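# Move an inverted glass beaker onto a drying-rack peg

## Task

Pick up the beaker that stands upside down on the shelved bench by the door and put it onto one of the pegs of the drying rack on the shelved bench by the window, pushed on far enough that the peg alone keeps it there. The task fails if the beaker touches the floor, if it drops more than a few centimetres or is knocked hard (it is glass and breaks), or if the robot falls over or is left leaning. At the end the gripper must have released it and moved away; a beaker that stays only because the robot holds it does not count.

## Robot and tools

Robot: a Hello Robot Stretch 4, a single-arm mobile manipulator about 1.6 m tall. It has an omni-wheel base (rim within 0.23 m of the base origin), a lift on a mast, a telescoping arm that reaches forward, a three-joint wrist (yaw, pitch, roll) and a two-finger gripper with bendy steel fingers. Cameras: head_camera (420x560 pinhole), head_left_camera and head_right_camera (420x672 fisheye), and wrist_camera (616x392). Loose objects may occasionally be nudged by something outside the robot.

Frames: the base frame sits on the floor under the base centre, with x forward, y left and z up. hand_pose is reported in this frame and marks a point between the open fingertips; with all wrist joints at zero its axes line up with the base frame. The printed hand position may be slightly wrong. The odometry frame is the base frame as it was at scene start. base_odometry comes from wheel turns only, so slip shows up as travel. Heading runs -3.142 to 3.142, positive to the left.

execute_actions: argument actions is a list holding a single action or nothing; an empty list just reports state and images. Argument cameras lists which images to return (head_camera, head_left_camera, head_right_camera, wrist_camera or all). Leaving it out, null or ["all"] gives every camera; [] gives none. An action may contain base, joints or both, plus optional pace and contact_limits. Alternatively it contains only end_of_arm. The motions inside one action start at the same time and may finish at different times.
- base takes exactly one relative command, measured from where the base last reported itself. translate_m is a straight drive in metres, forward positive, -2 to 2. strafe_m is a sideways move in metres, left positive, -2 to 2. rotate_rad is a turn in place in radians, counter-clockwise positive, -3.2 to 3.2.
- joints holds absolute targets, one number per named joint. lift_m: 0 to 1.2 m. arm_m: extension from 0 to 0.55 m. wrist_yaw_rad: -1.134 to 4.276, where 0 points forward, positive turns left and 3.14 is folded back; above 3.4 the arm may get in the way. wrist_pitch_rad: -1.117 to 4.259, where 0 is level and 1.57 points straight down. wrist_roll_rad: -1.117 to 4.259, where 0 puts the fingers at equal height and positive turns clockwise as seen from behind the gripper. gripper_m: the fingertip gap, -0.038 to 0.141 m; values below 0 make the fingers press on each other. Done tolerances are ±0.004 for lift, arm and gripper, ±0.02 for yaw and roll, and ±0.05 for pitch.
- pace is slow, default, fast or max. Base speeds are 0.1, 0.3, 0.4 and 0.6 m/s and turn rates 1, 2, 3 and 4 rad/s. With the lift above 0.2 these are reduced, down to 0.3 m/s and 1 rad/s at 1.2.
- contact_limits: {"arm_m": value}, from 0 (stops at the lightest touch) to 0.75; the default is 0.5.
- {"end_of_arm": "enable_torque"} switches wrist and gripper motors back on after they have cut out.
No single action runs longer than 15 s. A joint target outside its range is clamped to the limit and the result reports this. Any other bad value or an unknown key rejects the whole call and nothing moves. A joint or base left out of an action may keep pushing toward its previous target. Once a result reports a stop, later motion, wait and finished_scene calls in that same reply are skipped.

wait(seconds 0 to 10) returns state and images without sending new commands. zoom_image(camera, region [x0,y0,x1,y1] in pixels, at most 504x504) shows a closer crop of that camera's latest full image. read_manual gives only licence texts. finished_scene(scene) ends the scene permanently and reports whether the task succeeded.

Result lines: joint_positions. base_status and joint_status: done, off_target (came to rest short of the target and may still push), contact_stop_at_<key> (met something; the lift, arm or wheels involved go slack), limit_stop_at_<name>, time_out, and torque_fault (the wrist motor went limp and needs enable_torque). limit_stop_at_tilt means the lean is over 6 degrees and lift, arm and wheels go slack. limit_stop_at_own_body means self-collision; moving away from the body is still allowed. This can happen with pitch below -0.2 combined with roll below -0.4 or above 4. on_its_own describes anything not commanded in this call; its "held at" value is a target, not the actual position. lidar_m gives 12 distances in 30-degree sectors, starting straight ahead and going counter-clockwise (4th is left, 7th behind, 10th right). Its coverage runs from about 0.15 m up to robot height. "-" means nothing seen or closer than 0.25 m, and glass can be missed. wrist_depth_mm is a 7x7 grid of depth values (100 to 2000 mm) that also misses clear objects such as this beaker. turned_by_wheels vs turned_by_imu: a gap above about 0.1 rad points to a bump or slip. base_tilt is in degrees. motor_effort is given in percent with the peak in brackets; wheel effort is positive for right turns.

Gripping: command a gap smaller than the object; the further below its width, the harder the squeeze. Neither the reading nor done proves the object is held, so check the gripper_m effort and the images. If the fingertips snag on a surface, raise the lift.

To unfold at scene start, send lift_m 0.4 with wrist_yaw_rad 0. Precautions: glass is fragile, so move slowly and use low arm contact limits near the rack. Keep the beaker off the floor and away from hard contact. Do not drive or turn carrying over 1 kg with arm_m above 0.2, and avoid steady high pushes. Open the gripper and back away before calling finished_scene.

Each tool is called after ">>>" as name([rows], argument=value, ...), one row to a line, values as JSON.

## Session

>>> execute_actions(actions=[])

Scene clock: 0.00 s.
base_odometry: x=+0.000 y=+0.000 heading=+0.000 (m, m, rad; odometry frame)
turned_by_wheels: +0.000 (rad since the last result)
turned_by_imu: +0.000 (rad since the last result)
base_tilt: forward=+0.0 right=+0.8 (deg)
lidar_m: 1.36 1.41 2.15 1.53 1.58 1.87 1.75 1.82 1.23 1.12 1.16 1.48
base_status: not commanded
joint_positions: lift_m=+0.289 arm_m=-0.001 wrist_yaw_rad=+3.227 wrist_pitch_rad=-0.013 wrist_roll_rad=-0.010 gripper_m=+0.057
joint_status: not commanded
motor_effort: lift_m=+20 arm_m=+0 wrist_yaw_rad=-2 wrist_pitch_rad=-5 wrist_roll_rad=-1 gripper_m=-5 wheel_0=+0 wheel_1=+0 wheel_2=+0 (%)
hand_pose: x=-0.1246 y=+0.0624 z=+0.4707 quat_wxyz=(-0.043, +0.007, -0.005, +0.999) (m; base frame)
wrist_depth_mm: - 136 135 - - - - / - - 133 - - - - / - - 132 - - - - / - 112 132 - - - - / 139 135 - - - - - / 200 - 1708 - 210 1756 1661 / 193 1281 683 156 1138 1118 1182
pictures: head_camera, head_left_camera, head_right_camera, wrist_camera
Images, in order (width x height): head_camera 420x560, head_left_camera 420x672, head_right_camera 420x672, wrist_camera 616x392.

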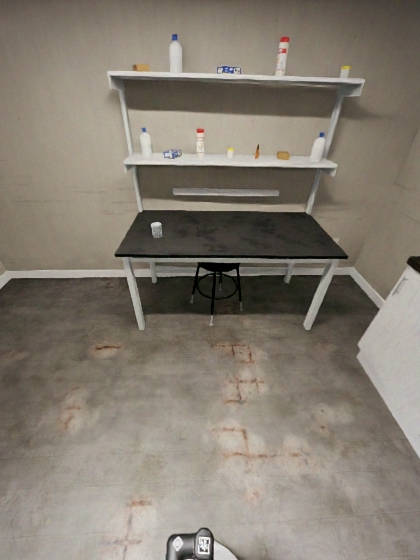

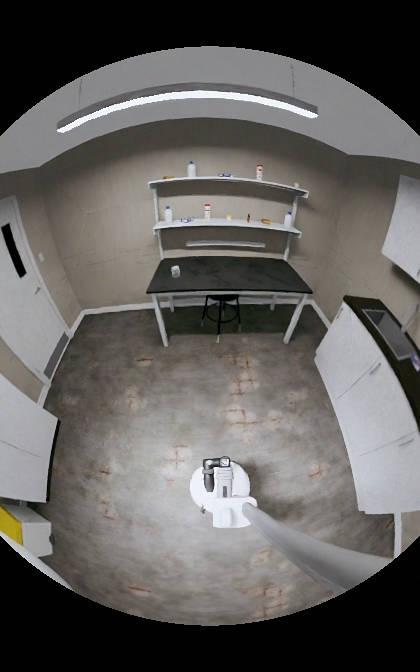

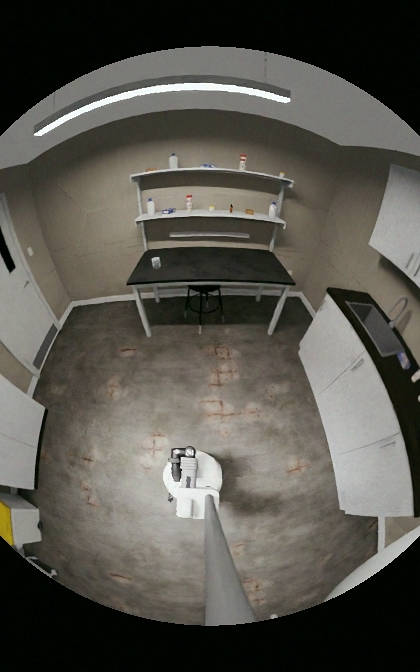

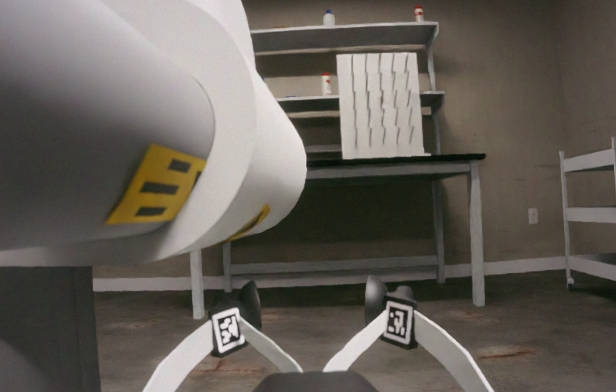

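>>> zoom_image(camera="head_camera", region=[100, 190, 260, 290])

>>> zoom_image(camera="wrist_camera", region=[300, 20, 500, 200])

Region (100, 190, 260, 290) of head_camera's 420x560 image, scaled by 3.150, with more detail than that image has; it fills the top 315 rows of this view, and the rest is white.

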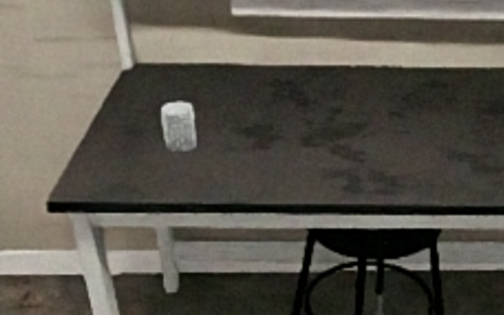

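Region (300, 20, 500, 200) of wrist_camera's 616x392 image, scaled by 2.520; it fills the top 454 rows of this view, and the rest is white.

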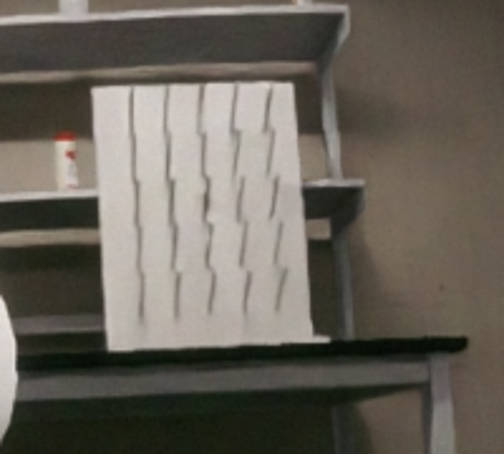

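>>> execute_actions([
  {"base":{"strafe_m":0.5},"joints":{"lift_m":0.75,"wrist_yaw_rad":0,"gripper_m":0.13},"pace":"fast"},
], cameras=[])

>>> execute_actions([
  {"base":{"translate_m":0.8},"pace":"fast"},
], cameras=["head_camera","wrist_camera"])

Scene clock: 23.03 s.
base_odometry: x=+0.000 y=+0.500 heading=+0.000 (m, m, rad; odometry frame)
turned_by_wheels: +0.000 (rad since the last result)
turned_by_imu: -0.002 (rad since the last result)
base_tilt: forward=+0.1 right=+0.8 (deg)
lidar_m: 1.36 2.18 1.14 1.01 1.06 1.43 1.76 1.81 1.76 1.63 1.67 1.46
base_status: done
joint_positions: lift_m=+0.750 arm_m=-0.001 wrist_yaw_rad=+0.000 wrist_pitch_rad=-0.013 wrist_roll_rad=-0.010 gripper_m=+0.130
joint_status: all done
motor_effort: lift_m=+22(23) arm_m=+0(0) wrist_yaw_rad=-2(9) wrist_pitch_rad=-5(5) wrist_roll_rad=+0(1) gripper_m=-1(3) wheel_0=+0(12) wheel_1=+1(14) wheel_2=+0(0) (%)
hand_pose: x=+0.4588 y=-0.0873 z=+0.9319 quat_wxyz=(+1.000, -0.005, -0.007, +0.000) (m; base frame)
wrist_depth_mm: 1921 1808 1983 1921 1921 - - / 1863 1863 1808 1921 1863 - - / 1863 1863 1863 1921 1921 - - / 1863 1921 1863 1921 1983 - - / 1808 1863 1921 1863 1756 1499 1336 / 1863 1808 1863 1708 1160 1182 - / 1808 1863 1808 148 1756 1921 -
pictures: none
No camera images: the call's "cameras" was empty. Leave "cameras" out to get every camera's image.

Scene clock: 26.43 s.
base_odometry: x=+0.800 y=+0.500 heading=+0.000 (m, m, rad; odometry frame)
turned_by_wheels: +0.000 (rad since the last result)
turned_by_imu: -0.003 (rad since the last result)
base_tilt: forward=+0.0 right=+0.8 (deg)
lidar_m: 0.54 1.38 1.66 1.55 1.21 1.49 2.66 2.67 1.70 1.57 0.89 0.61
base_status: done
joint_positions: lift_m=+0.750 arm_m=-0.001 wrist_yaw_rad=+0.000 wrist_pitch_rad=-0.013 wrist_roll_rad=-0.010 gripper_m=+0.130
joint_status: not commanded
motor_effort: lift_m=+22(22) arm_m=+0(0) wrist_yaw_rad=-1(2) wrist_pitch_rad=-5(5) wrist_roll_rad=-1(1) gripper_m=+1(1) wheel_0=+1(9) wheel_1=+1(8) wheel_2=+0(11) (%)
hand_pose: x=+0.4587 y=-0.0874 z=+0.9319 quat_wxyz=(+1.000, -0.005, -0.007, +0.000) (m; base frame)
wrist_depth_mm: 1118 1118 1118 1182 1160 1205 1255 / 1078 1118 1098 1138 1160 1182 1182 / 1060 1098 1098 1118 1138 1182 1182 / 1060 1060 1118 1118 1138 1160 1182 / 1078 1098 1078 1118 1138 1160 1182 / 1060 1078 778 842 778 597 699 / 1060 1078 500 149 504 477 492
pictures: head_camera, wrist_camera
Images, in order (width x height): head_camera 420x560, wrist_camera 616x392.

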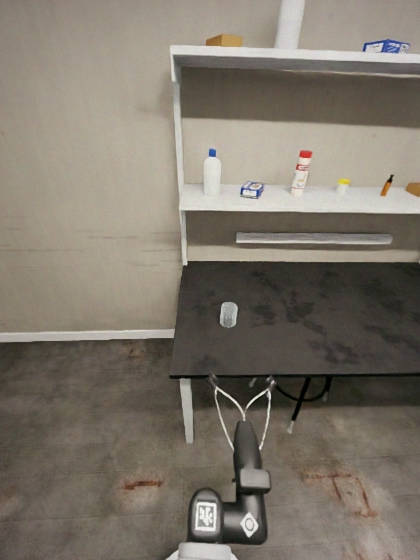

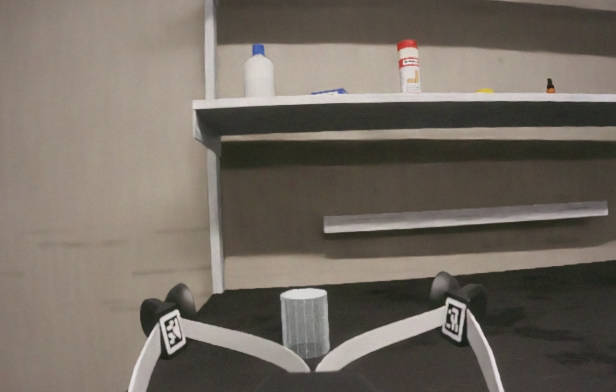

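>>> execute_actions([
  {"joints":{"lift_m":0.735,"arm_m":0.2}},
], cameras=["head_camera","wrist_camera"])

Scene clock: 49.00 s.
base_odometry: x=+0.800 y=+0.500 heading=+0.000 (m, m, rad; odometry frame)
turned_by_wheels: +0.000 (rad since the last result)
turned_by_imu: -0.002 (rad since the last result)
base_tilt: forward=+0.1 right=+0.8 (deg)
lidar_m: 0.56 1.38 1.63 1.52 1.18 1.47 2.64 2.70 1.68 1.56 0.86 0.62
base_status: not commanded
joint_positions: lift_m=+0.735 arm_m=+0.199 wrist_yaw_rad=+0.000 wrist_pitch_rad=-0.013 wrist_roll_rad=-0.010 gripper_m=+0.130
joint_status: all done
motor_effort: lift_m=+18(22) arm_m=+7(6) wrist_yaw_rad=-2(1) wrist_pitch_rad=-5(5) wrist_roll_rad=-1(0) gripper_m=+1(3) wheel_0=+1(1) wheel_1=+2(1) wheel_2=+0(0) (%)
hand_pose: x=+0.6581 y=-0.0874 z=+0.9172 quat_wxyz=(+1.000, -0.005, -0.007, +0.000) (m; base frame)
wrist_depth_mm: 904 904 842 931 960 991 991 / 891 917 683 723 723 741 750 / 878 904 917 946 946 976 991 / 891 891 917 917 946 960 991 / 904 891 904 931 946 960 976 / 891 878 723 768 715 549 647 / 878 683 462 149 466 439 452
pictures: head_camera, wrist_camera
Images, in order (width x height): head_camera 420x560, wrist_camera 616x392.

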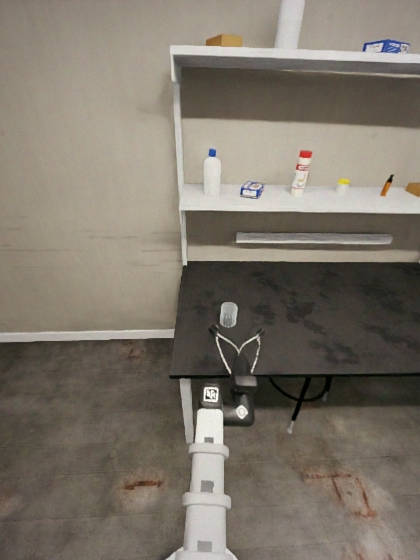

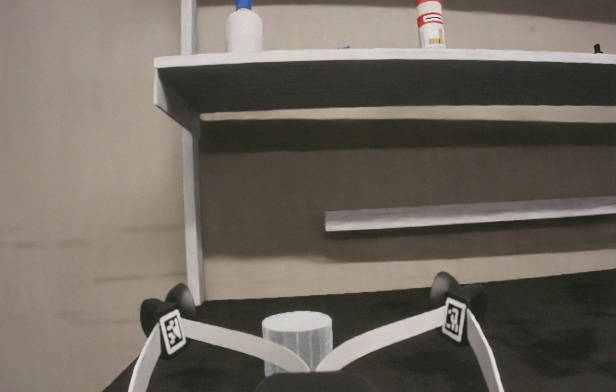

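>>> execute_actions([
  {"joints":{"lift_m":0.645}},
], cameras=[])

>>> execute_actions([
  {"joints":{"arm_m":0.3},"contact_limits":{"arm_m":0.1}},
], cameras=["head_camera","wrist_camera"])

Scene clock: 61.37 s.
base_odometry: x=+0.800 y=+0.500 heading=+0.000 (m, m, rad; odometry frame)
turned_by_wheels: +0.000 (rad since the last result)
turned_by_imu: -0.001 (rad since the last result)
base_tilt: forward=+0.1 right=+0.8 (deg)
lidar_m: 0.54 1.38 1.62 1.53 1.19 1.43 2.69 2.66 1.70 1.56 0.88 0.60
base_status: not commanded
joint_positions: lift_m=+0.645 arm_m=+0.199 wrist_yaw_rad=+0.000 wrist_pitch_rad=-0.013 wrist_roll_rad=-0.010 gripper_m=+0.130
joint_status: all done
motor_effort: lift_m=+18(19) arm_m=+7(7) wrist_yaw_rad=-3(0) wrist_pitch_rad=-5(5) wrist_roll_rad=-1(1) gripper_m=+1(0) wheel_0=+1(1) wheel_1=+1(1) wheel_2=+0(0) (%)
hand_pose: x=+0.6581 y=-0.0874 z=+0.8272 quat_wxyz=(+1.000, -0.005, -0.007, +0.000) (m; base frame)
wrist_depth_mm: 891 946 676 683 699 707 732 / 891 904 866 946 960 976 991 / 904 904 931 931 960 991 976 / 891 904 931 931 960 960 976 / 891 917 904 931 891 788 741 / 866 407 404 439 410 310 373 / 306 279 262 148 264 249 257
pictures: none
No camera images: the call's "cameras" was empty. Leave "cameras" out to get every camera's image.

Scene clock: 62.67 s.
base_odometry: x=+0.800 y=+0.500 heading=+0.000 (m, m, rad; odometry frame)
turned_by_wheels: +0.000 (rad since the last result)
turned_by_imu: +0.000 (rad since the last result)
base_tilt: forward=+0.1 right=+0.8 (deg)
lidar_m: 0.55 1.37 1.66 1.55 1.22 1.47 2.65 2.67 1.65 1.56 0.87 0.58
base_status: not commanded
joint_positions: lift_m=+0.645 arm_m=+0.299 wrist_yaw_rad=+0.000 wrist_pitch_rad=-0.013 wrist_roll_rad=-0.010 gripper_m=+0.130
joint_status: all done
motor_effort: lift_m=+18(18) arm_m=+7(5) wrist_yaw_rad=-1(2) wrist_pitch_rad=-5(4) wrist_roll_rad=-1(1) gripper_m=-1(3) wheel_0=+2(1) wheel_1=+2(2) wheel_2=+0(0) (%)
contact_limits: arm_m 0.1
hand_pose: x=+0.7581 y=-0.0874 z=+0.8272 quat_wxyz=(+1.000, -0.005, -0.007, +0.000) (m; base frame)
wrist_depth_mm: 798 809 683 699 691 707 723 / 820 809 831 842 854 878 904 / 798 809 831 854 842 866 866 / 798 809 809 831 854 854 891 / 778 809 809 831 842 798 732 / 788 404 407 430 407 307 370 / 301 277 259 149 264 249 256
pictures: head_camera, wrist_camera
Images, in order (width x height): head_camera 420x560, wrist_camera 616x392.

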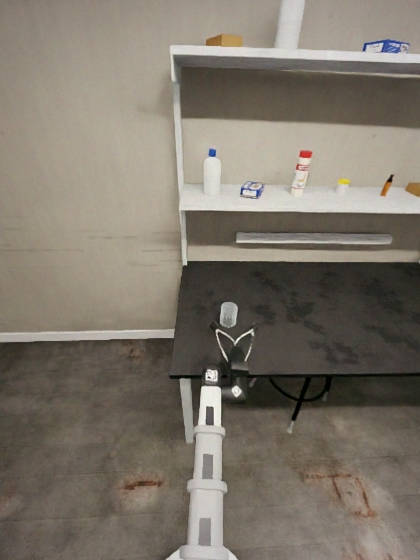

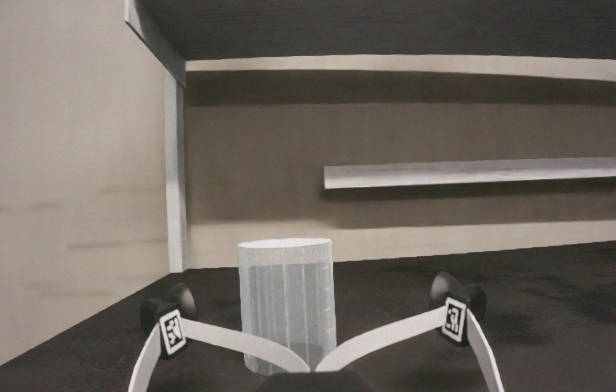

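>>> execute_actions([
  {"base":{"strafe_m":0.022},"pace":"slow"},
], cameras=[])

>>> execute_actions([
  {"joints":{"arm_m":0.375},"contact_limits":{"arm_m":0.1},"pace":"slow"},
], cameras=["head_camera","wrist_camera"])

Scene clock: 68.47 s.
base_odometry: x=+0.800 y=+0.522 heading=+0.000 (m, m, rad; odometry frame)
turned_by_wheels: +0.000 (rad since the last result)
turned_by_imu: -0.001 (rad since the last result)
base_tilt: forward=+0.1 right=+0.8 (deg)
lidar_m: 0.56 1.36 1.65 1.50 1.16 1.44 3.26 2.67 1.74 1.58 0.86 0.60
base_status: done
joint_positions: lift_m=+0.645 arm_m=+0.299 wrist_yaw_rad=+0.000 wrist_pitch_rad=-0.013 wrist_roll_rad=-0.010 gripper_m=+0.130
joint_status: not commanded
motor_effort: lift_m=+18(18) arm_m=+7(7) wrist_yaw_rad=-1(1) wrist_pitch_rad=-5(5) wrist_roll_rad=-1(0) gripper_m=-1(1) wheel_0=-3(6) wheel_1=+4(9) wheel_2=+0(1) (%)
hand_pose: x=+0.7581 y=-0.0874 z=+0.8272 quat_wxyz=(+1.000, -0.005, -0.007, +0.000) (m; base frame)
wrist_depth_mm: 788 820 676 691 699 707 741 / 798 809 831 842 842 891 878 / 798 809 798 831 854 866 878 / 788 809 820 820 842 866 878 / 788 809 809 820 842 788 732 / 788 455 402 433 379 309 370 / 301 278 259 148 263 249 256
pictures: none
No camera images: the call's "cameras" was empty. Leave "cameras" out to get every camera's image.

Scene clock: 70.47 s.
base_odometry: x=+0.800 y=+0.522 heading=+0.000 (m, m, rad; odometry frame)
turned_by_wheels: +0.000 (rad since the last result)
turned_by_imu: -0.001 (rad since the last result)
base_tilt: forward=+0.1 right=+0.8 (deg)
lidar_m: 0.56 1.38 1.61 1.51 1.18 1.45 3.28 2.68 1.73 1.58 0.86 0.60
base_status: not commanded
joint_positions: lift_m=+0.645 arm_m=+0.374 wrist_yaw_rad=+0.000 wrist_pitch_rad=-0.013 wrist_roll_rad=-0.010 gripper_m=+0.130
joint_status: all done
motor_effort: lift_m=+18(18) arm_m=+7(8) wrist_yaw_rad=+0(2) wrist_pitch_rad=-5(5) wrist_roll_rad=-1(1) gripper_m=-1(0) wheel_0=-2(3) wheel_1=+5(5) wheel_2=+0(0) (%)
contact_limits: arm_m 0.1
hand_pose: x=+0.8331 y=-0.0874 z=+0.8272 quat_wxyz=(+1.000, -0.005, -0.007, +0.000) (m; base frame)
wrist_depth_mm: 741 741 676 691 699 699 732 / 732 732 759 768 778 809 809 / 723 732 741 759 778 788 809 / 723 732 741 759 778 778 809 / 715 732 741 750 759 768 723 / 715 452 402 433 402 307 370 / 300 279 260 148 263 248 256
pictures: head_camera, wrist_camera
Images, in order (width x height): head_camera 420x560, wrist_camera 616x392.

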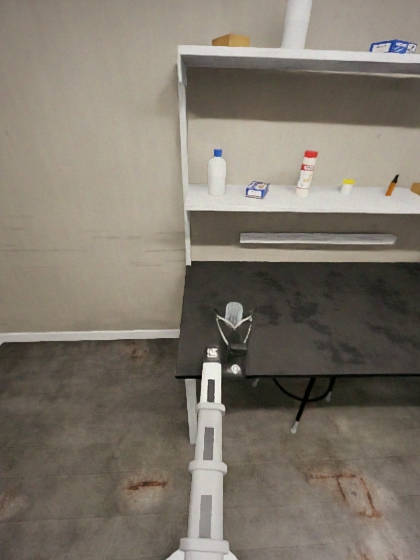

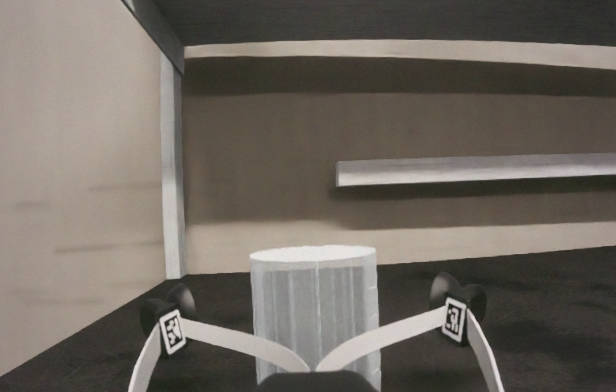

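>>> execute_actions([
  {"joints":{"gripper_m":0.045}},
], cameras=["head_camera","wrist_camera"])

Scene clock: 76.43 s.
base_odometry: x=+0.800 y=+0.522 heading=+0.000 (m, m, rad; odometry frame)
turned_by_wheels: +0.000 (rad since the last result)
turned_by_imu: -0.002 (rad since the last result)
base_tilt: forward=+0.0 right=+0.8 (deg)
lidar_m: 0.54 1.37 1.63 1.53 1.15 1.42 3.27 2.69 1.72 1.59 0.83 0.60
base_status: not commanded
joint_positions: lift_m=+0.645 arm_m=+0.374 wrist_yaw_rad=+0.000 wrist_pitch_rad=-0.013 wrist_roll_rad=-0.010 gripper_m=+0.045
joint_status: all done
motor_effort: lift_m=+18(18) arm_m=+7(7) wrist_yaw_rad=+0(0) wrist_pitch_rad=-5(4) wrist_roll_rad=-1(1) gripper_m=-15(15) wheel_0=-2(3) wheel_1=+5(5) wheel_2=+0(0) (%)
hand_pose: x=+0.8331 y=-0.0874 z=+0.8272 quat_wxyz=(+1.000, -0.005, -0.007, +0.000) (m; base frame)
wrist_depth_mm: 732 741 668 691 707 707 732 / 723 741 750 768 788 788 809 / 723 723 750 768 759 768 798 / 723 723 750 759 778 778 820 / 715 723 750 759 778 778 723 / 715 455 214 433 211 384 370 / 301 278 257 283 249 238 256
pictures: head_camera, wrist_camera
Images, in order (width x height): head_camera 420x560, wrist_camera 616x392.

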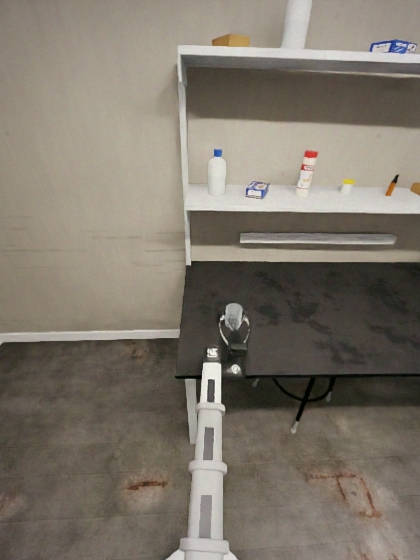

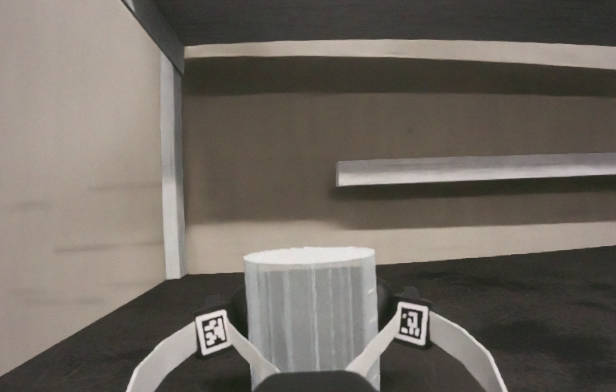

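>>> execute_actions([
  {"joints":{"gripper_m":0.03}},
], cameras=[])

>>> execute_actions([
  {"joints":{"lift_m":0.7},"pace":"slow"},
], cameras=["wrist_camera"])

>>> execute_actions([
  {"joints":{"arm_m":0.0}},
], cameras=[])

>>> execute_actions([
  {"base":{"translate_m":-0.4}},
], cameras=[])

>>> execute_actions([
  {"base":{"rotate_rad":3.14},"pace":"slow"},
])

Scene clock: 89.17 s.
base_odometry: x=+0.800 y=+0.522 heading=+0.000 (m, m, rad; odometry frame)
turned_by_wheels: +0.000 (rad since the last result)
turned_by_imu: -0.001 (rad since the last result)
base_tilt: forward=+0.1 right=+0.8 (deg)
lidar_m: 0.53 1.36 1.60 1.52 1.16 1.41 3.28 2.68 1.70 1.59 0.86 0.63
base_status: not commanded
joint_positions: lift_m=+0.645 arm_m=+0.374 wrist_yaw_rad=+0.000 wrist_pitch_rad=-0.013 wrist_roll_rad=-0.010 gripper_m=+0.030
joint_status: all done
motor_effort: lift_m=+18(18) arm_m=+7(7) wrist_yaw_rad=-1(2) wrist_pitch_rad=-5(5) wrist_roll_rad=-1(1) gripper_m=-18(20) wheel_0=-2(3) wheel_1=+4(5) wheel_2=+0(0) (%)
hand_pose: x=+0.8331 y=-0.0874 z=+0.8272 quat_wxyz=(+1.000, -0.005, -0.007, +0.000) (m; base frame)
wrist_depth_mm: 732 723 668 691 707 707 732 / 723 741 741 768 788 798 809 / 732 723 741 759 778 768 798 / 715 723 741 759 768 788 788 / 715 732 741 759 759 768 723 / 715 455 222 436 208 384 368 / 301 259 191 283 246 235 256
pictures: none
No camera images: the call's "cameras" was empty. Leave "cameras" out to get every camera's image.

Scene clock: 90.50 s.
base_odometry: x=+0.800 y=+0.522 heading=+0.000 (m, m, rad; odometry frame)
turned_by_wheels: +0.000 (rad since the last result)
turned_by_imu: +0.000 (rad since the last result)
base_tilt: forward=+0.0 right=+0.9 (deg)
lidar_m: 0.52 1.36 1.64 1.51 1.17 1.43 3.28 2.72 1.73 1.57 0.89 0.58
base_status: not commanded
joint_positions: lift_m=+0.700 arm_m=+0.374 wrist_yaw_rad=+0.000 wrist_pitch_rad=-0.012 wrist_roll_rad=-0.010 gripper_m=+0.030
joint_status: all done
motor_effort: lift_m=+23(24) arm_m=+7(7) wrist_yaw_rad=-1(0) wrist_pitch_rad=-7(8) wrist_roll_rad=+0(1) gripper_m=-16(19) wheel_0=-3(3) wheel_1=+5(5) wheel_2=+0(0) (%)
hand_pose: x=+0.8331 y=-0.0874 z=+0.8815 quat_wxyz=(+1.000, -0.005, -0.006, +0.000) (m; base frame)
wrist_depth_mm: 723 530 569 580 591 585 609 / 723 741 750 750 759 798 798 / 723 741 741 759 759 798 809 / 732 723 759 750 778 778 778 / 723 723 741 741 759 788 778 / 715 723 221 627 208 564 525 / 715 375 191 415 362 342 375
pictures: wrist_camera
Images, in order (width x height): wrist_camera 616x392.

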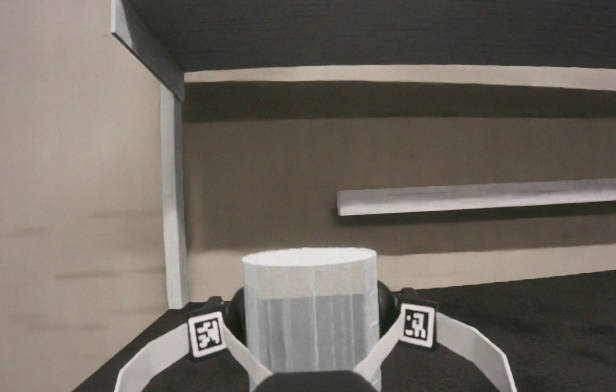

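Scene clock: 92.73 s.
base_odometry: x=+0.800 y=+0.522 heading=+0.000 (m, m, rad; odometry frame)
turned_by_wheels: +0.000 (rad since the last result)
turned_by_imu: -0.001 (rad since the last result)
base_tilt: forward=+0.2 right=+0.8 (deg)
lidar_m: 0.54 1.39 1.60 1.52 1.17 1.44 3.27 2.64 1.71 1.57 0.87 0.60
base_status: not commanded
joint_positions: lift_m=+0.700 arm_m=+0.001 wrist_yaw_rad=+0.000 wrist_pitch_rad=-0.012 wrist_roll_rad=-0.010 gripper_m=+0.030
joint_status: all done
motor_effort: lift_m=+23(23) arm_m=-7(6) wrist_yaw_rad=-1(0) wrist_pitch_rad=-9(10) wrist_roll_rad=-1(1) gripper_m=-20(19) wheel_0=-3(2) wheel_1=+5(5) wheel_2=+0(0) (%)
hand_pose: x=+0.4606 y=-0.0875 z=+0.8814 quat_wxyz=(+1.000, -0.005, -0.006, +0.000) (m; base frame)
wrist_depth_mm: 1060 1098 1118 1182 1118 1205 1205 / 1060 1098 1042 917 904 931 946 / 1078 1078 1118 1138 1138 1160 1182 / 1078 1078 1098 1138 1138 1182 1160 / 1060 1078 1098 1138 1118 1138 1060 / 1042 1078 223 640 206 569 535 / 1042 723 190 424 364 349 379
pictures: none
No camera images: the call's "cameras" was empty. Leave "cameras" out to get every camera's image.

Scene clock: 95.57 s.
base_odometry: x=+0.400 y=+0.522 heading=+0.000 (m, m, rad; odometry frame)
turned_by_wheels: +0.000 (rad since the last result)
turned_by_imu: +0.000 (rad since the last result)
base_tilt: forward=+0.0 right=+0.9 (deg)
lidar_m: 0.94 1.80 1.57 1.04 1.04 1.38 2.24 2.27 1.77 1.61 1.46 1.03
base_status: done
joint_positions: lift_m=+0.700 arm_m=+0.001 wrist_yaw_rad=+0.000 wrist_pitch_rad=-0.012 wrist_roll_rad=-0.010 gripper_m=+0.030
joint_status: not commanded
motor_effort: lift_m=+23(23) arm_m=-7(7) wrist_yaw_rad=-3(2) wrist_pitch_rad=-9(9) wrist_roll_rad=-1(1) gripper_m=-19(18) wheel_0=-2(8) wheel_1=-2(6) wheel_2=+0(10) (%)
hand_pose: x=+0.4606 y=-0.0874 z=+0.8814 quat_wxyz=(+1.000, -0.005, -0.006, +0.000) (m; base frame)
wrist_depth_mm: 1464 1499 1537 1499 1537 1576 1661 / 1464 1499 1537 1576 1576 1576 1618 / 1397 1464 1464 1499 1576 1537 1576 / 1430 1464 1464 1499 1537 1576 1576 / 1430 1430 1464 1397 1281 1182 1118 / 1430 1464 223 759 207 778 788 / 1430 1464 191 1464 1281 904 1576
pictures: none
No camera images: the call's "cameras" was empty. Leave "cameras" out to get every camera's image.

Scene clock: 100.00 s.
base_odometry: x=+0.400 y=+0.522 heading=+3.139 (m, m, rad; odometry frame)
turned_by_wheels: +3.139 (rad since the last result)
turned_by_imu: +3.083 (rad since the last result)
base_tilt: forward=+0.1 right=+0.8 (deg)
lidar_m: 2.17 2.25 1.75 1.62 1.50 1.04 0.94 1.78 1.61 1.05 1.09 1.39
base_status: done
joint_positions: lift_m=+0.700 arm_m=+0.001 wrist_yaw_rad=+0.000 wrist_pitch_rad=-0.012 wrist_roll_rad=-0.010 gripper_m=+0.030
joint_status: not commanded
motor_effort: lift_m=+23(22) arm_m=-7(7) wrist_yaw_rad=-1(3) wrist_pitch_rad=-9(9) wrist_roll_rad=-1(1) gripper_m=-17(22) wheel_0=-5(6) wheel_1=-3(8) wheel_2=-2(7) (%)
hand_pose: x=+0.4606 y=-0.0874 z=+0.8814 quat_wxyz=(+1.000, -0.005, -0.006, +0.000) (m; base frame)
wrist_depth_mm: - - - - - - 1756 / - - - - - - 1808 / - - - - - - 1808 / - - - - - - 1808 / - - - - - - 1756 / - - 223 - 207 - 1708 / - - 191 - - 1708 1708
pictures: head_camera, head_left_camera, head_right_camera, wrist_camera
Images, in order (width x height): head_camera 420x560, head_left_camera 420x672, head_right_camera 420x672, wrist_camera 616x392.

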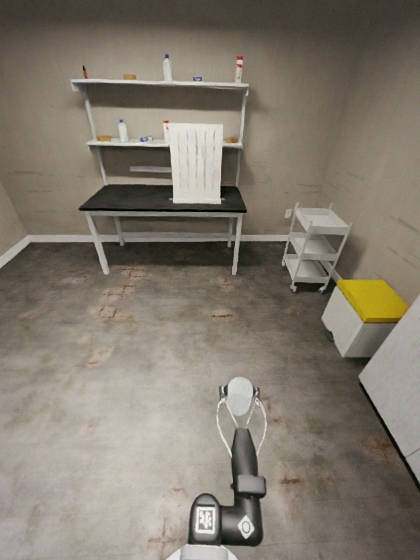

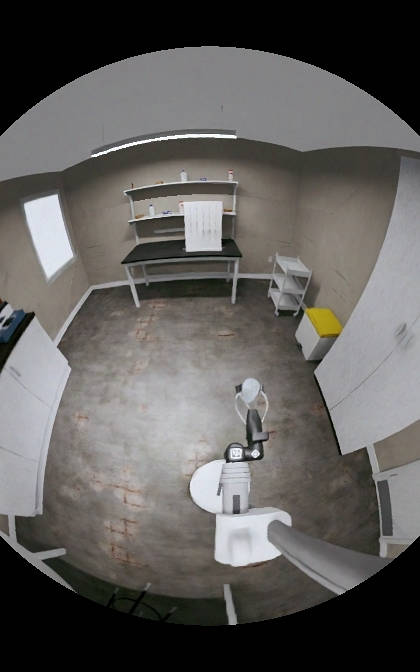

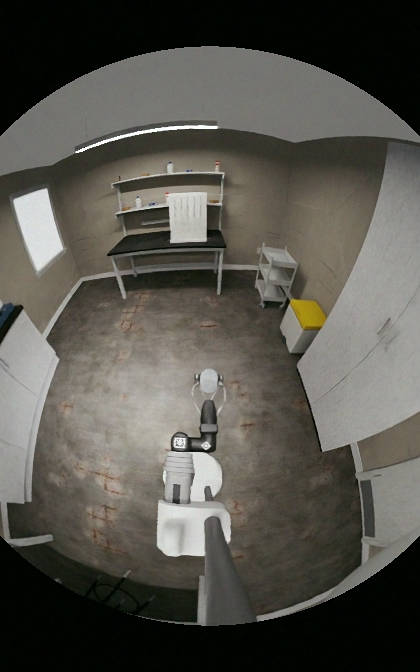

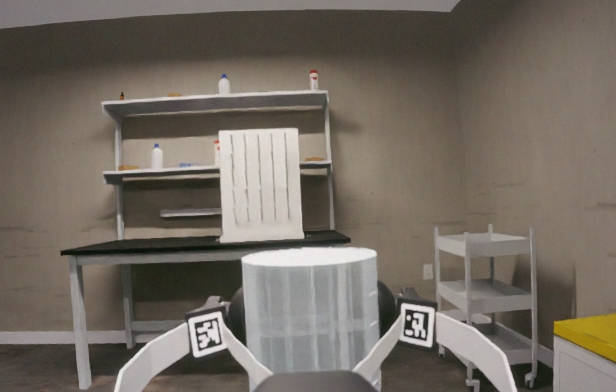

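>>> execute_actions([
  {"base":{"rotate_rad":0.065},"pace":"slow"},
], cameras=[])

>>> execute_actions([
  {"base":{"translate_m":1.4},"joints":{"lift_m":0.9}},
], cameras=["head_camera","wrist_camera"])

Scene clock: 106.20 s.
base_odometry: x=+0.400 y=+0.522 heading=-3.080 (m, m, rad; odometry frame)
turned_by_wheels: +0.064 (rad since the last result)
turned_by_imu: +0.062 (rad since the last result)
base_tilt: forward=+0.0 right=+0.8 (deg)
lidar_m: 2.17 2.26 1.71 1.60 1.38 0.99 0.96 1.82 1.55 1.05 1.11 1.57
base_status: done
joint_positions: lift_m=+0.700 arm_m=+0.001 wrist_yaw_rad=+0.000 wrist_pitch_rad=-0.012 wrist_roll_rad=-0.010 gripper_m=+0.030
joint_status: not commanded
motor_effort: lift_m=+22(23) arm_m=-7(7) wrist_yaw_rad=-3(0) wrist_pitch_rad=-9(9) wrist_roll_rad=-1(1) gripper_m=-18(17) wheel_0=-3(6) wheel_1=-3(6) wheel_2=-3(4) (%)
hand_pose: x=+0.4606 y=-0.0874 z=+0.8814 quat_wxyz=(+1.000, -0.005, -0.006, +0.000) (m; base frame)
wrist_depth_mm: - - - - - - - / - - - - - - 1921 / - - - - - - 1983 / - - - - - - - / - - - - - - 1808 / - - 222 - 208 - 1863 / - - 191 - 1983 1661 1756
pictures: none
No camera images: the call's "cameras" was empty. Leave "cameras" out to get every camera's image.

Scene clock: 112.37 s.
base_odometry: x=-0.997 y=+0.435 heading=-3.079 (m, m, rad; odometry frame)
turned_by_wheels: +0.000 (rad since the last result)
turned_by_imu: -0.005 (rad since the last result)
base_tilt: forward=+0.1 right=+0.8 (deg)
lidar_m: 0.75 0.80 1.08 1.73 1.75 2.35 2.60 1.50 1.13 1.04 1.00 0.81
base_status: done
joint_positions: lift_m=+0.900 arm_m=+0.001 wrist_yaw_rad=+0.000 wrist_pitch_rad=-0.012 wrist_roll_rad=-0.010 gripper_m=+0.030
joint_status: all done
motor_effort: lift_m=+23(24) arm_m=-7(7) wrist_yaw_rad=-2(2) wrist_pitch_rad=-9(9) wrist_roll_rad=-1(1) gripper_m=-20(19) wheel_0=+2(6) wheel_1=+3(9) wheel_2=+1(13) (%)
hand_pose: x=+0.4606 y=-0.0874 z=+1.0814 quat_wxyz=(+1.000, -0.005, -0.006, +0.000) (m; base frame)
wrist_depth_mm: 1098 1118 1118 1118 1205 1397 1366 / 1366 1397 1281 1336 1366 1366 1397 / 1397 1397 820 831 1366 1366 1397 / 1366 1098 798 798 1366 1336 1366 / 1366 1255 809 820 1366 1366 1336 / 1336 1182 223 809 208 1366 1336 / 976 809 191 831 788 798 1336
pictures: head_camera, wrist_camera
Images, in order (width x height): head_camera 420x560, wrist_camera 616x392.

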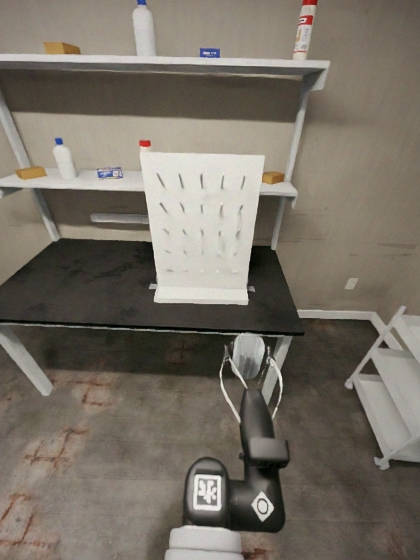

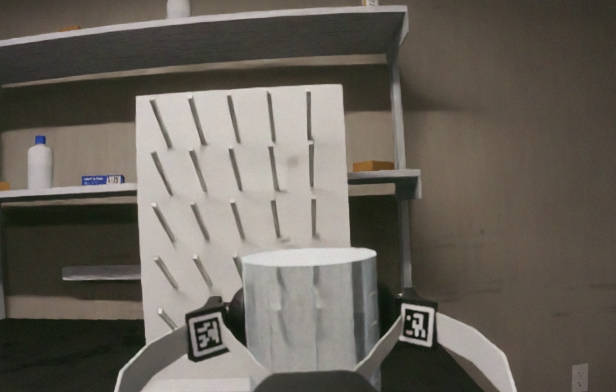

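>>> execute_actions([
  {"base":{"strafe_m":-0.08},"joints":{"lift_m":1.05,"wrist_yaw_rad":0.07},"pace":"slow"},
], cameras=["head_camera","wrist_camera"])

Scene clock: 147.00 s.
base_odometry: x=-1.002 y=+0.515 heading=-3.079 (m, m, rad; odometry frame)
turned_by_wheels: +0.000 (rad since the last result)
turned_by_imu: -0.002 (rad since the last result)
base_tilt: forward=+0.0 right=+0.8 (deg)
lidar_m: 0.75 0.82 1.08 1.80 1.83 2.41 2.40 1.39 1.06 0.97 0.97 0.79
base_status: done
joint_positions: lift_m=+1.050 arm_m=+0.001 wrist_yaw_rad=+0.070 wrist_pitch_rad=-0.012 wrist_roll_rad=-0.010 gripper_m=+0.030
joint_status: all done
motor_effort: lift_m=+23(26) arm_m=-7(7) wrist_yaw_rad=-2(2) wrist_pitch_rad=-9(9) wrist_roll_rad=-1(1) gripper_m=-19(16) wheel_0=+3(7) wheel_1=-5(7) wheel_2=+0(0) (%)
hand_pose: x=+0.4660 y=-0.0670 z=+1.2314 quat_wxyz=(+0.999, -0.005, -0.006, +0.035) (m; base frame)
wrist_depth_mm: 1430 1397 1366 1366 1308 1336 1308 / 1366 1255 1205 1205 1336 1336 1366 / 1397 1397 1336 1366 1366 1336 1281 / 1464 1430 809 809 1308 1308 1308 / 1397 1060 809 820 1397 1308 1281 / 1397 1308 222 798 207 1308 1308 / 1336 820 191 798 1098 1308 1308
pictures: head_camera, wrist_camera
Images, in order (width x height): head_camera 420x560, wrist_camera 616x392.

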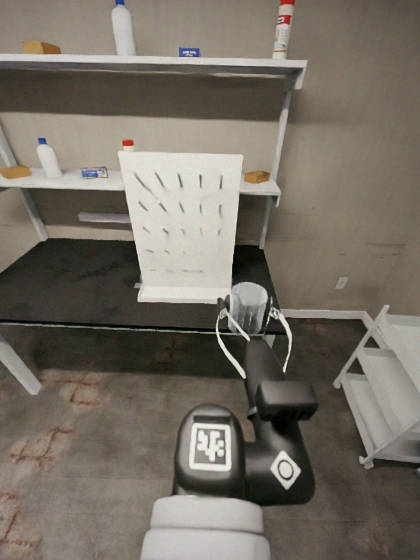

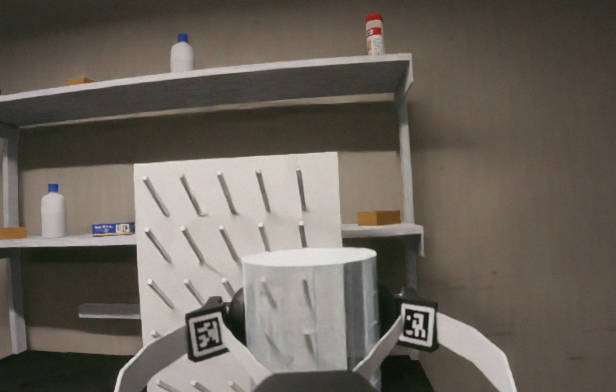

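>>> execute_actions([
  {"base":{"strafe_m":0.03},"joints":{"wrist_yaw_rad":0.0},"pace":"slow"},
], cameras=["head_camera","wrist_camera"])

Scene clock: 163.63 s.
base_odometry: x=-1.000 y=+0.485 heading=-3.079 (m, m, rad; odometry frame)
turned_by_wheels: +0.000 (rad since the last result)
turned_by_imu: -0.001 (rad since the last result)
base_tilt: forward=+0.0 right=+0.8 (deg)
lidar_m: 0.78 0.82 1.10 1.76 1.77 2.39 2.59 1.43 1.08 0.98 0.97 0.83
base_status: done
joint_positions: lift_m=+1.050 arm_m=+0.001 wrist_yaw_rad=+0.000 wrist_pitch_rad=-0.012 wrist_roll_rad=-0.010 gripper_m=+0.030
joint_status: all done
motor_effort: lift_m=+23(24) arm_m=-7(7) wrist_yaw_rad=-3(4) wrist_pitch_rad=-9(9) wrist_roll_rad=-1(1) gripper_m=-16(19) wheel_0=-3(6) wheel_1=+3(6) wheel_2=+0(1) (%)
hand_pose: x=+0.4606 y=-0.0873 z=+1.2314 quat_wxyz=(+1.000, -0.005, -0.006, +0.000) (m; base frame)
wrist_depth_mm: 1366 1336 1397 1397 1366 1430 1397 / 1205 1160 1205 1160 1397 1366 1366 / 1366 1366 1336 1397 1366 1366 1397 / 1366 809 831 820 1366 1366 1397 / 1397 820 809 820 1336 1366 1366 / 1336 809 222 798 208 1336 1366 / 1336 798 191 809 1160 1308 1336
pictures: head_camera, wrist_camera
Images, in order (width x height): head_camera 420x560, wrist_camera 616x392.

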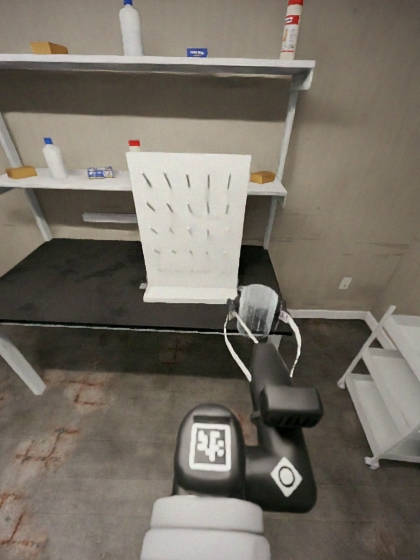

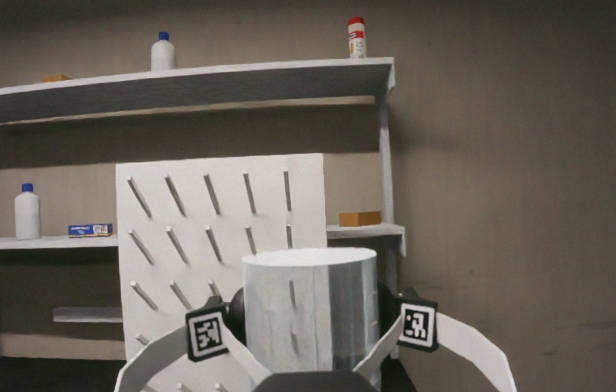

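>>> execute_actions([
  {"base":{"translate_m":0.35},"pace":"slow"},
], cameras=["head_camera","wrist_camera"])

Scene clock: 177.40 s.
base_odometry: x=-1.350 y=+0.463 heading=-3.079 (m, m, rad; odometry frame)
turned_by_wheels: +0.000 (rad since the last result)
turned_by_imu: -0.003 (rad since the last result)
base_tilt: forward=+0.1 right=+0.8 (deg)
lidar_m: 0.41 0.44 0.61 2.32 1.82 2.40 2.93 1.43 1.07 0.83 0.89 0.42
base_status: done
joint_positions: lift_m=+1.050 arm_m=+0.001 wrist_yaw_rad=+0.000 wrist_pitch_rad=-0.012 wrist_roll_rad=-0.010 gripper_m=+0.030
joint_status: not commanded
motor_effort: lift_m=+24(23) arm_m=-7(7) wrist_yaw_rad=-3(2) wrist_pitch_rad=-10(9) wrist_roll_rad=-1(1) gripper_m=-19(19) wheel_0=+4(5) wheel_1=+4(7) wheel_2=-2(6) (%)
hand_pose: x=+0.4606 y=-0.0873 z=+1.2314 quat_wxyz=(+1.000, -0.005, -0.006, +0.000) (m; base frame)
wrist_depth_mm: 732 741 788 809 798 1042 1042 / 1025 1008 1025 1008 1025 1008 1025 / 466 469 473 469 1025 1025 1025 / 466 466 466 473 1008 1025 1008 / 466 466 462 466 820 1008 1025 / 459 459 224 466 208 1008 1025 / 462 404 191 466 991 1025 1008
pictures: head_camera, wrist_camera
Images, in order (width x height): head_camera 420x560, wrist_camera 616x392.

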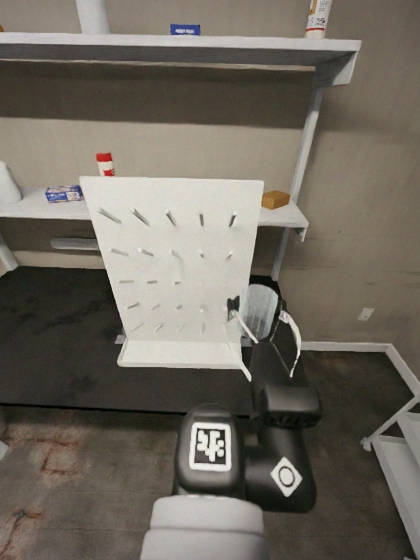

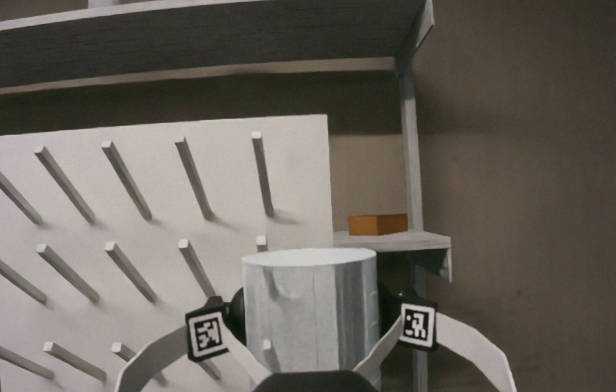

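>>> execute_actions([
  {"base":{"strafe_m":0.037},"joints":{"wrist_pitch_rad":-0.96,"lift_m":1.0},"pace":"slow"},
], cameras=["head_camera","wrist_camera"])

>>> execute_actions([
  {"joints":{"arm_m":0.17},"contact_limits":{"arm_m":0.1},"pace":"slow"},
])

Scene clock: 192.53 s.
base_odometry: x=-1.347 y=+0.426 heading=-3.079 (m, m, rad; odometry frame)
turned_by_wheels: +0.000 (rad since the last result)
turned_by_imu: -0.001 (rad since the last result)
base_tilt: forward=+0.1 right=+0.8 (deg)
lidar_m: 0.39 0.43 0.61 2.28 1.84 2.37 3.51 1.49 1.10 0.87 0.89 0.45
base_status: done
joint_positions: lift_m=+1.000 arm_m=+0.001 wrist_yaw_rad=+0.000 wrist_pitch_rad=-0.958 wrist_roll_rad=-0.010 gripper_m=+0.030
joint_status: all done
motor_effort: lift_m=+18(20) arm_m=-7(7) wrist_yaw_rad=-3(4) wrist_pitch_rad=-6(12) wrist_roll_rad=-1(1) gripper_m=-19(20) wheel_0=-2(7) wheel_1=+4(8) wheel_2=+0(0) (%)
hand_pose: x=+0.3382 y=-0.0874 z=+1.4143 quat_wxyz=(+0.888, -0.004, -0.461, -0.002) (m; base frame)
wrist_depth_mm: 1042 1060 1078 1078 1078 1098 1098 / 1160 1138 1138 1160 1182 1182 1182 / 1229 1281 1308 1255 1281 1308 1281 / 1336 1397 1366 1430 1430 1430 1397 / 1499 1499 1537 1576 1499 1499 1537 / 1397 1336 223 1366 208 1336 1281 / 1182 1008 191 1160 732 1138 1160
pictures: head_camera, wrist_camera
Images, in order (width x height): head_camera 420x560, wrist_camera 616x392.

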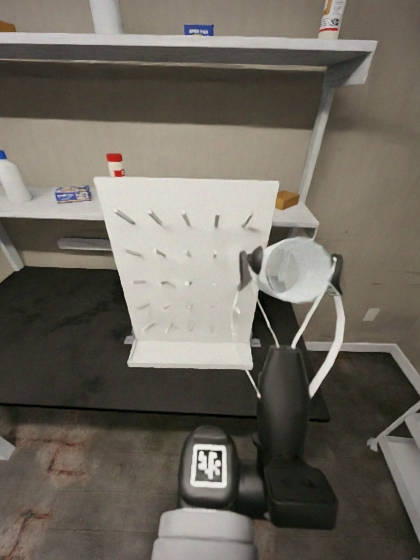

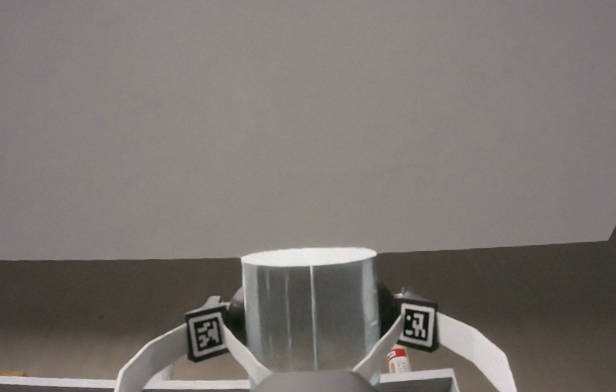

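Scene clock: 195.53 s.
base_odometry: x=-1.347 y=+0.426 heading=-3.079 (m, m, rad; odometry frame)
turned_by_wheels: +0.000 (rad since the last result)
turned_by_imu: -0.001 (rad since the last result)
base_tilt: forward=+0.1 right=+0.8 (deg)
lidar_m: 0.40 0.44 0.64 2.30 1.82 2.42 3.52 1.45 1.10 0.89 0.90 0.44
base_status: not commanded
joint_positions: lift_m=+1.000 arm_m=+0.169 wrist_yaw_rad=+0.000 wrist_pitch_rad=-0.958 wrist_roll_rad=-0.010 gripper_m=+0.030
joint_status: all done
motor_effort: lift_m=+18(18) arm_m=+7(7) wrist_yaw_rad=-4(1) wrist_pitch_rad=-5(6) wrist_roll_rad=-1(1) gripper_m=-20(20) wheel_0=-2(2) wheel_1=+3(3) wheel_2=+0(0) (%)
contact_limits: arm_m 0.1
hand_pose: x=+0.5056 y=-0.0874 z=+1.4143 quat_wxyz=(+0.888, -0.004, -0.461, -0.002) (m; base frame)
wrist_depth_mm: 1042 1078 1060 1098 1098 1118 1098 / 1138 1182 1138 1182 1160 1182 1182 / 1281 1281 1255 1281 1281 1281 1308 / 1336 1397 1366 1397 1464 1397 1397 / 1336 1366 1366 1366 1308 1336 1308 / 1138 1160 221 1160 208 1118 1098 / 668 647 191 668 668 661 960
pictures: head_camera, head_left_camera, head_right_camera, wrist_camera
Images, in order (width x height): head_camera 420x560, head_left_camera 420x672, head_right_camera 420x672, wrist_camera 616x392.

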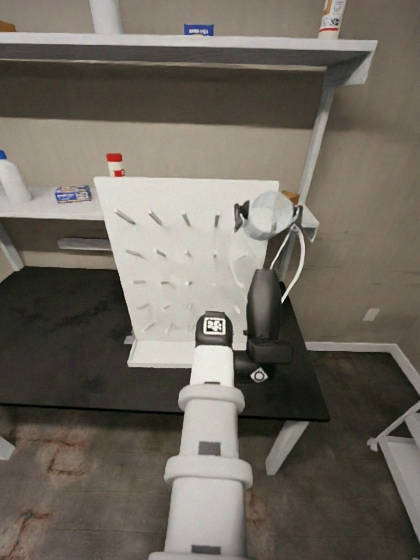

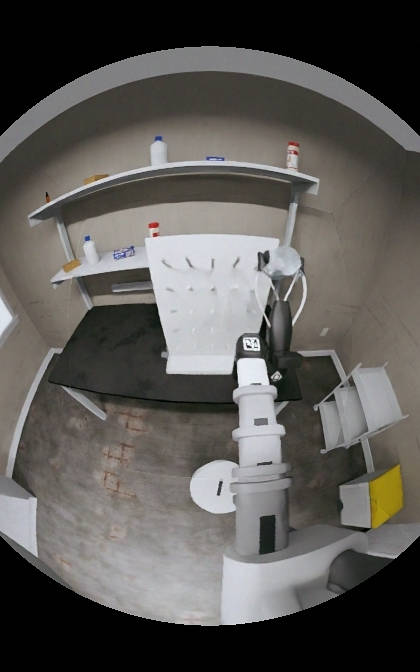

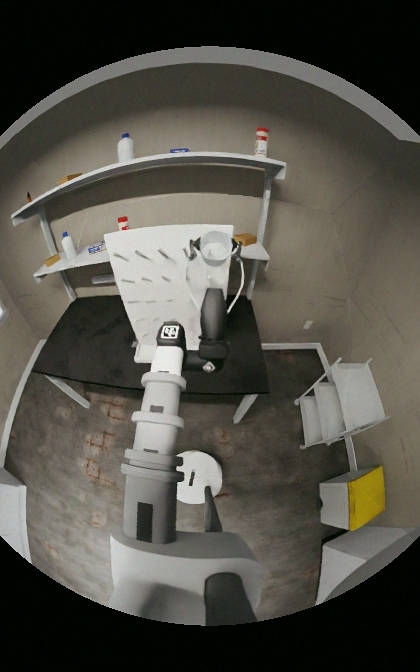

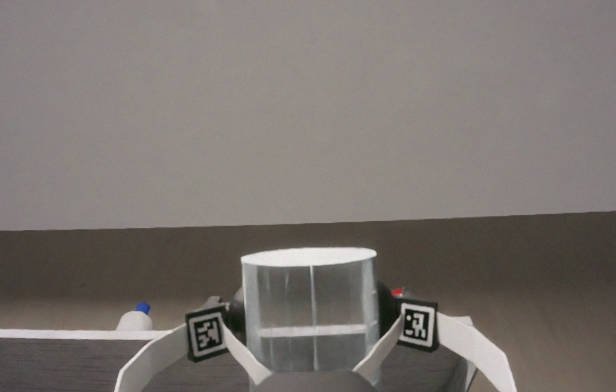

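>>> zoom_image(camera="head_camera", region=[170, 170, 330, 290])

>>> zoom_image(camera="head_right_camera", region=[140, 210, 280, 310])

Region (170, 170, 330, 290) of head_camera's 420x560 image, scaled by 3.150, with more detail than that image has; it fills the top 378 rows of this view, and the rest is white.

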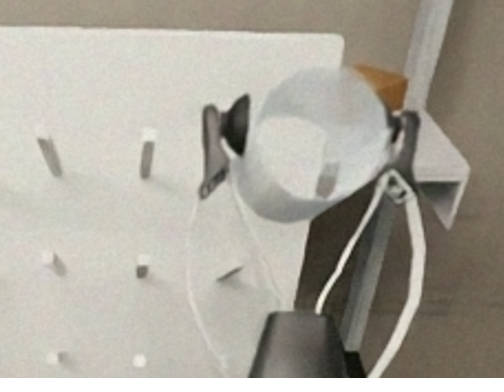

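Region (140, 210, 280, 310) of head_right_camera's 420x672 image, scaled by 3.600, with more detail than that image has; it fills the top 360 rows of this view, and the rest is white.

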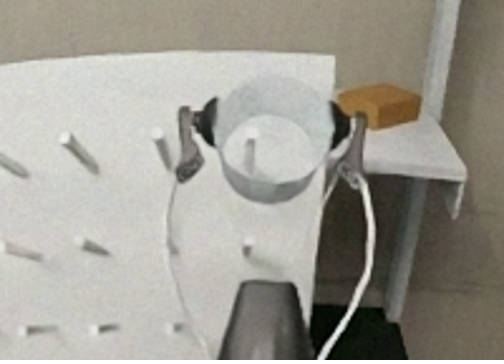

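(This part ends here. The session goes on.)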